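# Turn on only the power strip switch nearest its cable

## Task

Operate the power strip's switches so that the single switch closest to where the cable leaves the strip is on and every other switch is off. At the end the strip must sit upright, and the result must hold by itself, without the robot pressing or holding anything in place.

## Robot and tools

Robot: one Doosan M1013 six-joint arm carrying a Robotiq 2F-140 two-finger gripper. There is a single arm, so every motion argument describes this one gripper. The only camera is cam_wrist (504x504), mounted on the gripper.

Frames: results report the gripper in the scene frame. Its origin is on the table surface under the arm base, +z is up, and +y lies to the left when facing along +x. end_effector_position (metres) is the point between the closed finger pads. end_effector_quat_wxyz is its orientation. The gripper's own axes: fingers extend along +z and close along y. Closed fingertips stick out about 33 mm past the reported point, open ones about 9 mm; closing also pushes the tips about 24 mm farther out, so keep that clearance over surfaces. The reported position can be off somewhat at long reach, and the base may be tilted relative to the table.

Row format (shared by both motion tools): 9 numbers, each in [-1, 1], ordered dx, dy, dz, rx, ry, rz, position, force_limit, speed. The first six are an offset, not an absolute pose, expressed in the gripper's own axes and measured from the gripper's pose at the start of the action (for move, from the pose in the latest result that showed one). A value of 1.0 equals 0.6 m for dx, dy, dz and 180 degrees for the rotation; rx, ry, rz form a single rotation vector. position is an absolute finger setting: +1 fully open (140 mm), about -0.8 pads touching, -1 close until blocked. force_limit scales grip force (about 14 N at -1, 60 N at 0, 107 N at +1). speed scales finger speed (about 30, 140, 250 mm/s at -1, 0, +1). Optionally 6 extra numbers in [0, 1] may follow, making 15: per-joint stiffness multipliers, base to wrist; they persist until changed.

execute_actions(actions): a list of up to 15 actions; each action is a list of up to 15 rows, one row per 1/30 s step. Fewer rows means the last row is repeated to fill 15 steps. Each row is an offset from the action's start pose, not from the previous row. An empty list just returns the current state and images. Per step the command is clipped to 70 mm and 16 degrees from the measured pose, so far targets need several actions.

move(target, speed, stop_force, blocking): straight-line path toward one row's offset target. speed is in m/s, 0.002 to 0.5 (default 0.25); rotation limited to twice that in rad/s. Paths last 0.5 to 10 s and are cut off at 10 s. Finger values are sent at the start. stop_force (N, 20 to 80, only after 0.2 s of scene time) ends the path when the estimated push against the motion rises by that much for two steps; the gripper then backs off two steps and holds. Use it only with slow speed and non-rotating moves; omit it when pulling away from a surface. blocking=false returns after 0.5 s while the arm keeps going; not allowed with stop_force. The extra 'move:' line states the ending: done, off_target, moving, held, fault, or contact (stop_force triggered), plus limits (paced = pose clipped; held = some steps blocked by a check, after which the arm may lurch faster) and distance to target.

wait(seconds): 0 to 10, lets time pass holding the last command; returns early if a running move ends. stop: brakes a running move (fingers continue). zoom_image(camera, region): camera 'cam_wrist', region [x0, y0, x1, y1] pixels, at most 504x504, origin top-left. read_manual(section): licence texts only. finished_scene(scene): ends the current scene, given its number; irreversible, so call only once the strip is settled and the robot has let go.

Result lines: pose and velocities; Hand target (what the controller is driving toward); 'pose unreachable' (clearance check altered or blocked the command, with the base mount treated as arm); Joint positions and joint torques (offset and noisy); Flange force (approximate external force, 'no reading' near singularities); object_status for fingers: 0 moving, 1 blocked while opening, 2 blocked while closing (a grip), 3 reached target or pads met. position_measured runs 3 (open) to 230 (pads met), nonlinear. MOTOR HOT warns of overheating.

Joint ranges (rad): waist, shoulder, forearm roll, wrist pitch, wrist roll -6.283 to 6.283; elbow -2.792 to 2.792. Load limits (N m): 299, 299, 140, 39.6, 39.6, 39.6.

Cautions: the arm is stiff and does not slow for obstacles, so commanding even slightly past a firm contact can trigger a fault. A joint torque at its limit or any external force of 144 N stops the arm for 10 s and discards the rest of the call. Pressing a switch should be a slow, short push, ideally a move with stop_force at low speed, followed by backing off without stop_force. Do not flip, shove or drag the strip off the table, and do not leave it held or pressed by the gripper at the end. Avoid slams, drops and hard pushes.

Each tool is called after "Request:" in YAML: its name, and indented under it one key for each argument.

## Session

Request:
execute_actions:
  actions: []

Scene clock: 0.00 s.
end_effector_position=(+0.8907, -0.1742, +0.3448) position_measured=3 object_status=3 end_effector_quat_wxyz=(-0.031, +0.237, +0.953, +0.184) end_effector_velocity=(-0.000, -0.000, -0.001) end_effector_angular_velocity=(+0.000, +0.002, +0.001)
Joint positions: [-0.376  0.652  1.064  0.363  1.54  -1.479]
Joint velocities: [-0.     0.002 -0.    -0.001  0.001 -0.001]
Joint torques (N m, as the joint torque sensors report them, + toward a larger angle): no reading
Flange force (N, the push that the arm receives, along the gripper's own x y z axes): no reading
Hand target: +0.891, -0.174, +0.345; -0.031, +0.237, +0.953, +0.184
Joint stiffness scale: [1. 1. 1. 1. 1. 1.]

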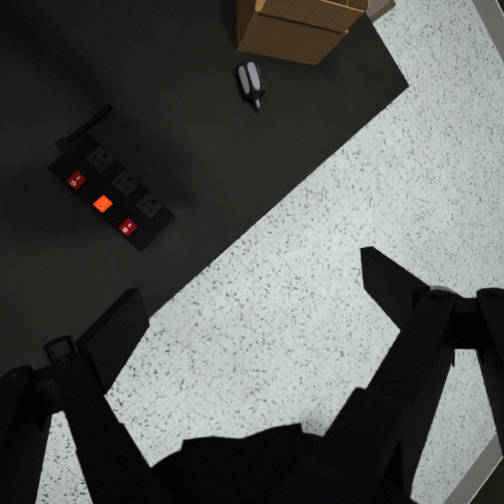

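Request:
move:
  target: [0.2,-0.33,0.27,0.122,-0.012,-0.198,-0.8,0,1]

Scene clock: 9.97 s.
end_effector_position=(+0.6989, -0.2239, +0.1455) position_measured=229 object_status=3 end_effector_quat_wxyz=(-0.000, -0.067, +0.998, +0.001) end_effector_velocity=(+0.002, -0.001, +0.001) end_effector_angular_velocity=(-0.004, -0.007, +0.002)
Joint positions: [-0.373  0.46   1.721  0.006  0.963 -2.068]
Joint velocities: [ 0.001 -0.001  0.001 -0.002 -0.008 -0.001]
Joint torques (N m, as the joint torque sensors report them, + toward a larger angle): [  0.5  -76.15 -34.42   3.62  -0.07   0.68]
Flange force (N, the push that the arm receives, along the gripper's own x y z axes): [5.7 0.9 -3.7]
Hand target: +0.697, -0.225, +0.145; -0.001, -0.071, +0.997, -0.002
Off the commanded pose: 0.002 m, 1 deg.
Joint stiffness scale: [1. 1. 1. 1. 1. 1.]
move: done

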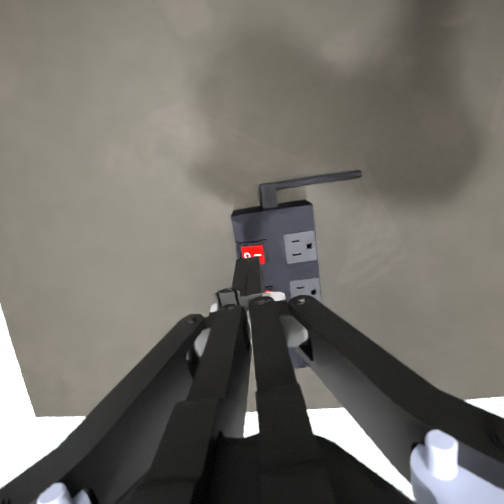

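Request:
move:
  target: [0.003,0.024,0.075,0,0,0,-0.8,0,1]
  speed: 0.12

Request:
zoom_image:
  camera: "cam_wrist"
  region: [170,180,310,320]

Scene clock: 12.37 s.
end_effector_position=(+0.6967, -0.2121, +0.1038) position_measured=229 object_status=3 end_effector_quat_wxyz=(+0.001, -0.068, +0.998, +0.000) end_effector_velocity=(+0.001, -0.000, -0.000) end_effector_angular_velocity=(-0.002, -0.003, -0.001)
Joint positions: [-0.358  0.492  1.761  0.006  0.887 -2.055]
Joint velocities: [ 0.001  0.     0.    -0.001 -0.004  0.002]
Joint torques (N m, as the joint torque sensors report them, + toward a larger angle): [  1.77 -77.25 -32.25   3.27   0.22   0.37]
Flange force (N, the push that the arm receives, along the gripper's own x y z axes): [6.1 -0.8 -3.9]
Hand target: +0.695, -0.210, +0.101; -0.000, -0.067, +0.998, +0.001
Off the commanded pose: 0.004 m, 0 deg.
Joint stiffness scale: [1. 1. 1. 1. 1. 1.]
move: off_target

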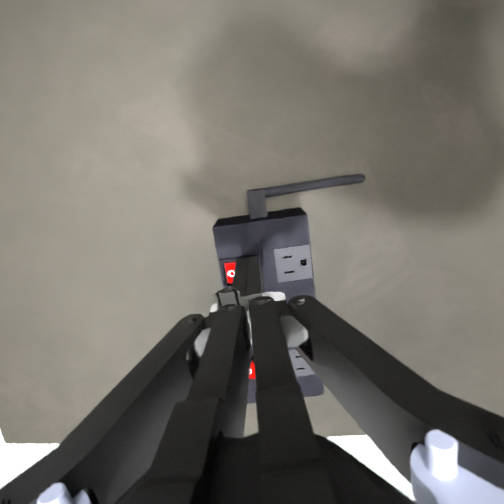

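Region (170, 180, 310, 320) of cam_wrist's 504x504 image, scaled by 3.600, with more detail than that image has.

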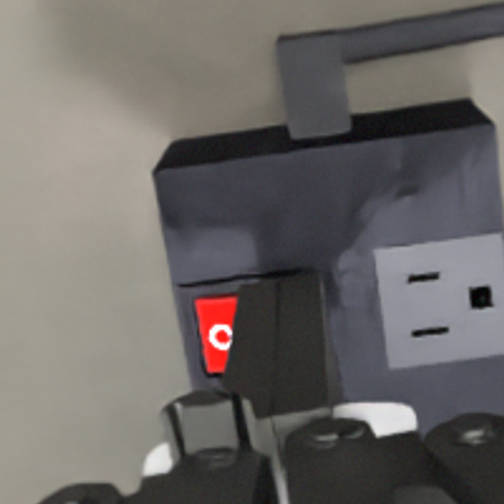

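Request:
move:
  target: [-0.004,0.008,0.065,0,0,0,-0.8,0,1]
  speed: 0.018
  stop_force: 20

Scene clock: 15.77 s.
end_effector_position=(+0.7008, -0.2102, +0.0762) position_measured=229 object_status=3 end_effector_quat_wxyz=(+0.004, -0.068, +0.998, -0.001) end_effector_velocity=(+0.000, -0.000, +0.001) end_effector_angular_velocity=(-0.001, -0.001, +0.001)
Joint positions: [-0.354  0.524  1.772  0.006  0.839 -2.051]
Joint velocities: [-0.    -0.001 -0.    -0.001 -0.001 -0.   ]
Joint torques (N m, as the joint torque sensors report them, + toward a larger angle): [ -0.57 -72.22 -30.32   2.88  -1.74   0.29]
Flange force (N, the push that the arm receives, along the gripper's own x y z axes): [8.9 4.3 -15.4]
Hand target: +0.701, -0.210, +0.076; +0.003, -0.068, +0.998, -0.001
Off the commanded pose: 0.012 m, 0 deg.
Joint stiffness scale: [1. 1. 1. 1. 1. 1.]
move: contact

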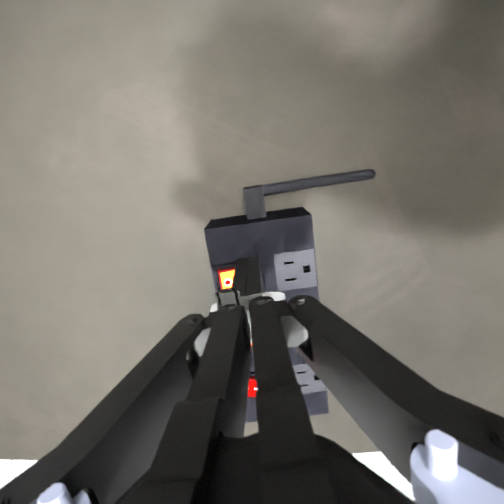

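Request:
move:
  target: [0,0,-0.03,0,0,0,-0.8,0,1]
  speed: 0.08

Request:
move:
  target: [-0.078,-0.04,0,0,0,0,-0.8,0,1]
  speed: 0.12

Request:
zoom_image:
  camera: "cam_wrist"
  region: [170,180,310,320]

Scene clock: 18.07 s.
end_effector_position=(+0.6985, -0.2093, +0.0908) position_measured=229 object_status=3 end_effector_quat_wxyz=(+0.002, -0.068, +0.998, -0.000) end_effector_velocity=(-0.001, +0.000, -0.001) end_effector_angular_velocity=(+0.001, +0.004, +0.001)
Joint positions: [-0.354  0.506  1.768  0.006  0.864 -2.051]
Joint velocities: [-0.     0.001  0.001 -0.001  0.002 -0.001]
Joint torques (N m, as the joint torque sensors report them, + toward a larger angle): [  0.99 -76.93 -31.69   3.23  -0.08   0.23]
Flange force (N, the push that the arm receives, along the gripper's own x y z axes): [6.4 0.7 -5.4]
Hand target: +0.701, -0.210, +0.094; +0.004, -0.068, +0.998, -0.001
Off the commanded pose: 0.004 m, 0 deg.
Joint stiffness scale: [1. 1. 1. 1. 1. 1.]
move: off_target

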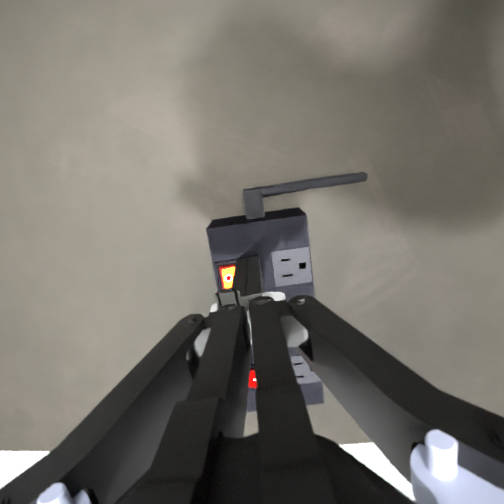

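Scene clock: 18.90 s.
end_effector_position=(+0.7465, -0.2262, +0.0907) position_measured=229 object_status=3 end_effector_quat_wxyz=(+0.002, -0.068, +0.998, -0.000) end_effector_velocity=(+0.001, -0.001, +0.000) end_effector_angular_velocity=(-0.001, +0.001, -0.001)
Joint positions: [-0.354  0.57   1.657  0.006  0.91  -2.051]
Joint velocities: [ 0.     0.001 -0.002 -0.001  0.002  0.002]
Joint torques (N m, as the joint torque sensors report them, + toward a larger angle): [  0.27 -85.2  -32.49   3.44   0.2    0.39]
Flange force (N, the push that the arm receives, along the gripper's own x y z axes): [4.1 0.4 -3.7]
Hand target: +0.748, -0.227, +0.091; +0.002, -0.068, +0.998, -0.000
Off the commanded pose: 0.002 m, 0 deg.
Joint stiffness scale: [1. 1. 1. 1. 1. 1.]
move: done

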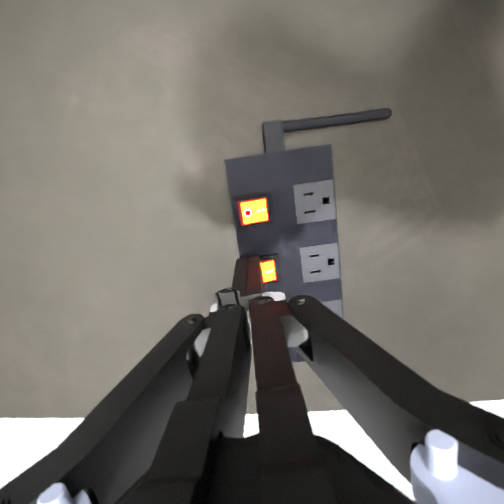

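Region (170, 180, 310, 320) of cam_wrist's 504x504 image, scaled by 3.600, with more detail than that image has.

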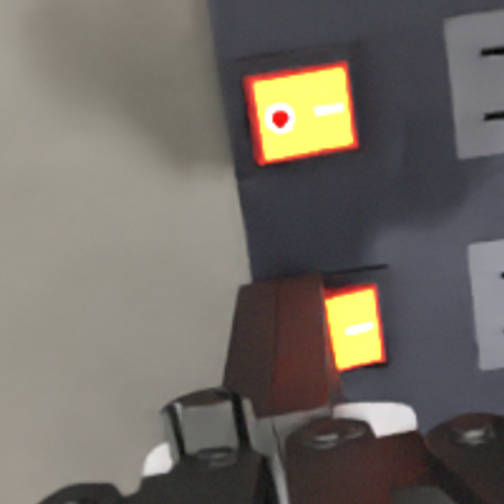

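Request:
move:
  target: [0,-0.01,0.045,0,0,0,-0.8,0,1]
  speed: 0.018
  stop_force: 20

Request:
move:
  target: [0,0,-0.08,0,0,0,1,0,1]
  speed: 0.15

Scene clock: 21.90 s.
end_effector_position=(+0.7507, -0.2307, +0.0765) position_measured=229 object_status=3 end_effector_quat_wxyz=(+0.006, -0.068, +0.998, -0.002) end_effector_velocity=(+0.000, +0.000, +0.000) end_effector_angular_velocity=(+0.001, +0.000, +0.000)
Joint positions: [-0.357  0.589  1.657  0.006  0.885 -2.054]
Joint velocities: [-0.     0.    -0.     0.001  0.    -0.001]
Joint torques (N m, as the joint torque sensors report them, + toward a larger angle): [  2.53 -79.53 -30.02   3.77  -0.58   0.45]
Flange force (N, the push that the arm receives, along the gripper's own x y z axes): [8.3 -0.4 -13.8]
Hand target: +0.750, -0.230, +0.076; +0.005, -0.068, +0.998, -0.001
Off the commanded pose: 0.013 m, 0 deg.
Joint stiffness scale: [1. 1. 1. 1. 1. 1.]
move: contact

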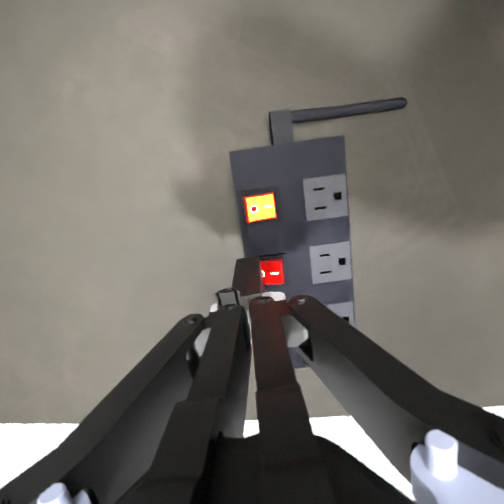

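Scene clock: 22.70 s.
end_effector_position=(+0.7484, -0.2296, +0.1210) position_measured=3 object_status=3 end_effector_quat_wxyz=(+0.004, -0.068, +0.998, -0.001) end_effector_velocity=(-0.001, +0.000, -0.000) end_effector_angular_velocity=(+0.002, +0.004, -0.001)
Joint positions: [-0.357  0.543  1.636  0.006  0.954 -2.054]
Joint velocities: [-0.     0.    -0.     0.001  0.004  0.   ]
Joint torques (N m, as the joint torque sensors report them, + toward a larger angle): [  1.18 -84.13 -34.64   3.6    0.22   0.34]
Flange force (N, the push that the arm receives, along the gripper's own x y z axes): [6.4 0.4 -2.7]
Hand target: +0.750, -0.230, +0.124; +0.006, -0.068, +0.998, -0.002
Off the commanded pose: 0.004 m, 0 deg.
Joint stiffness scale: [1. 1. 1. 1. 1. 1.]
move: off_target

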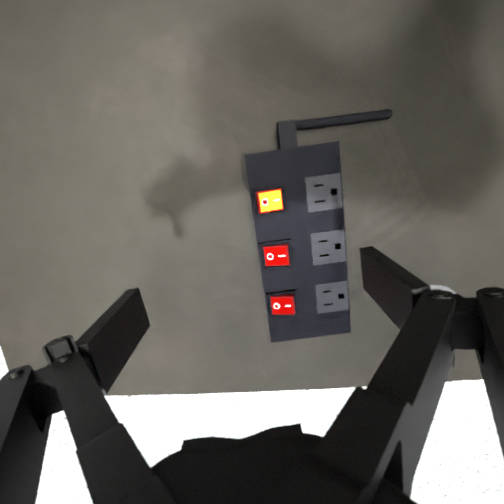

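Request:
finished_scene:
  scene: 2

The scene is finished: the task was done.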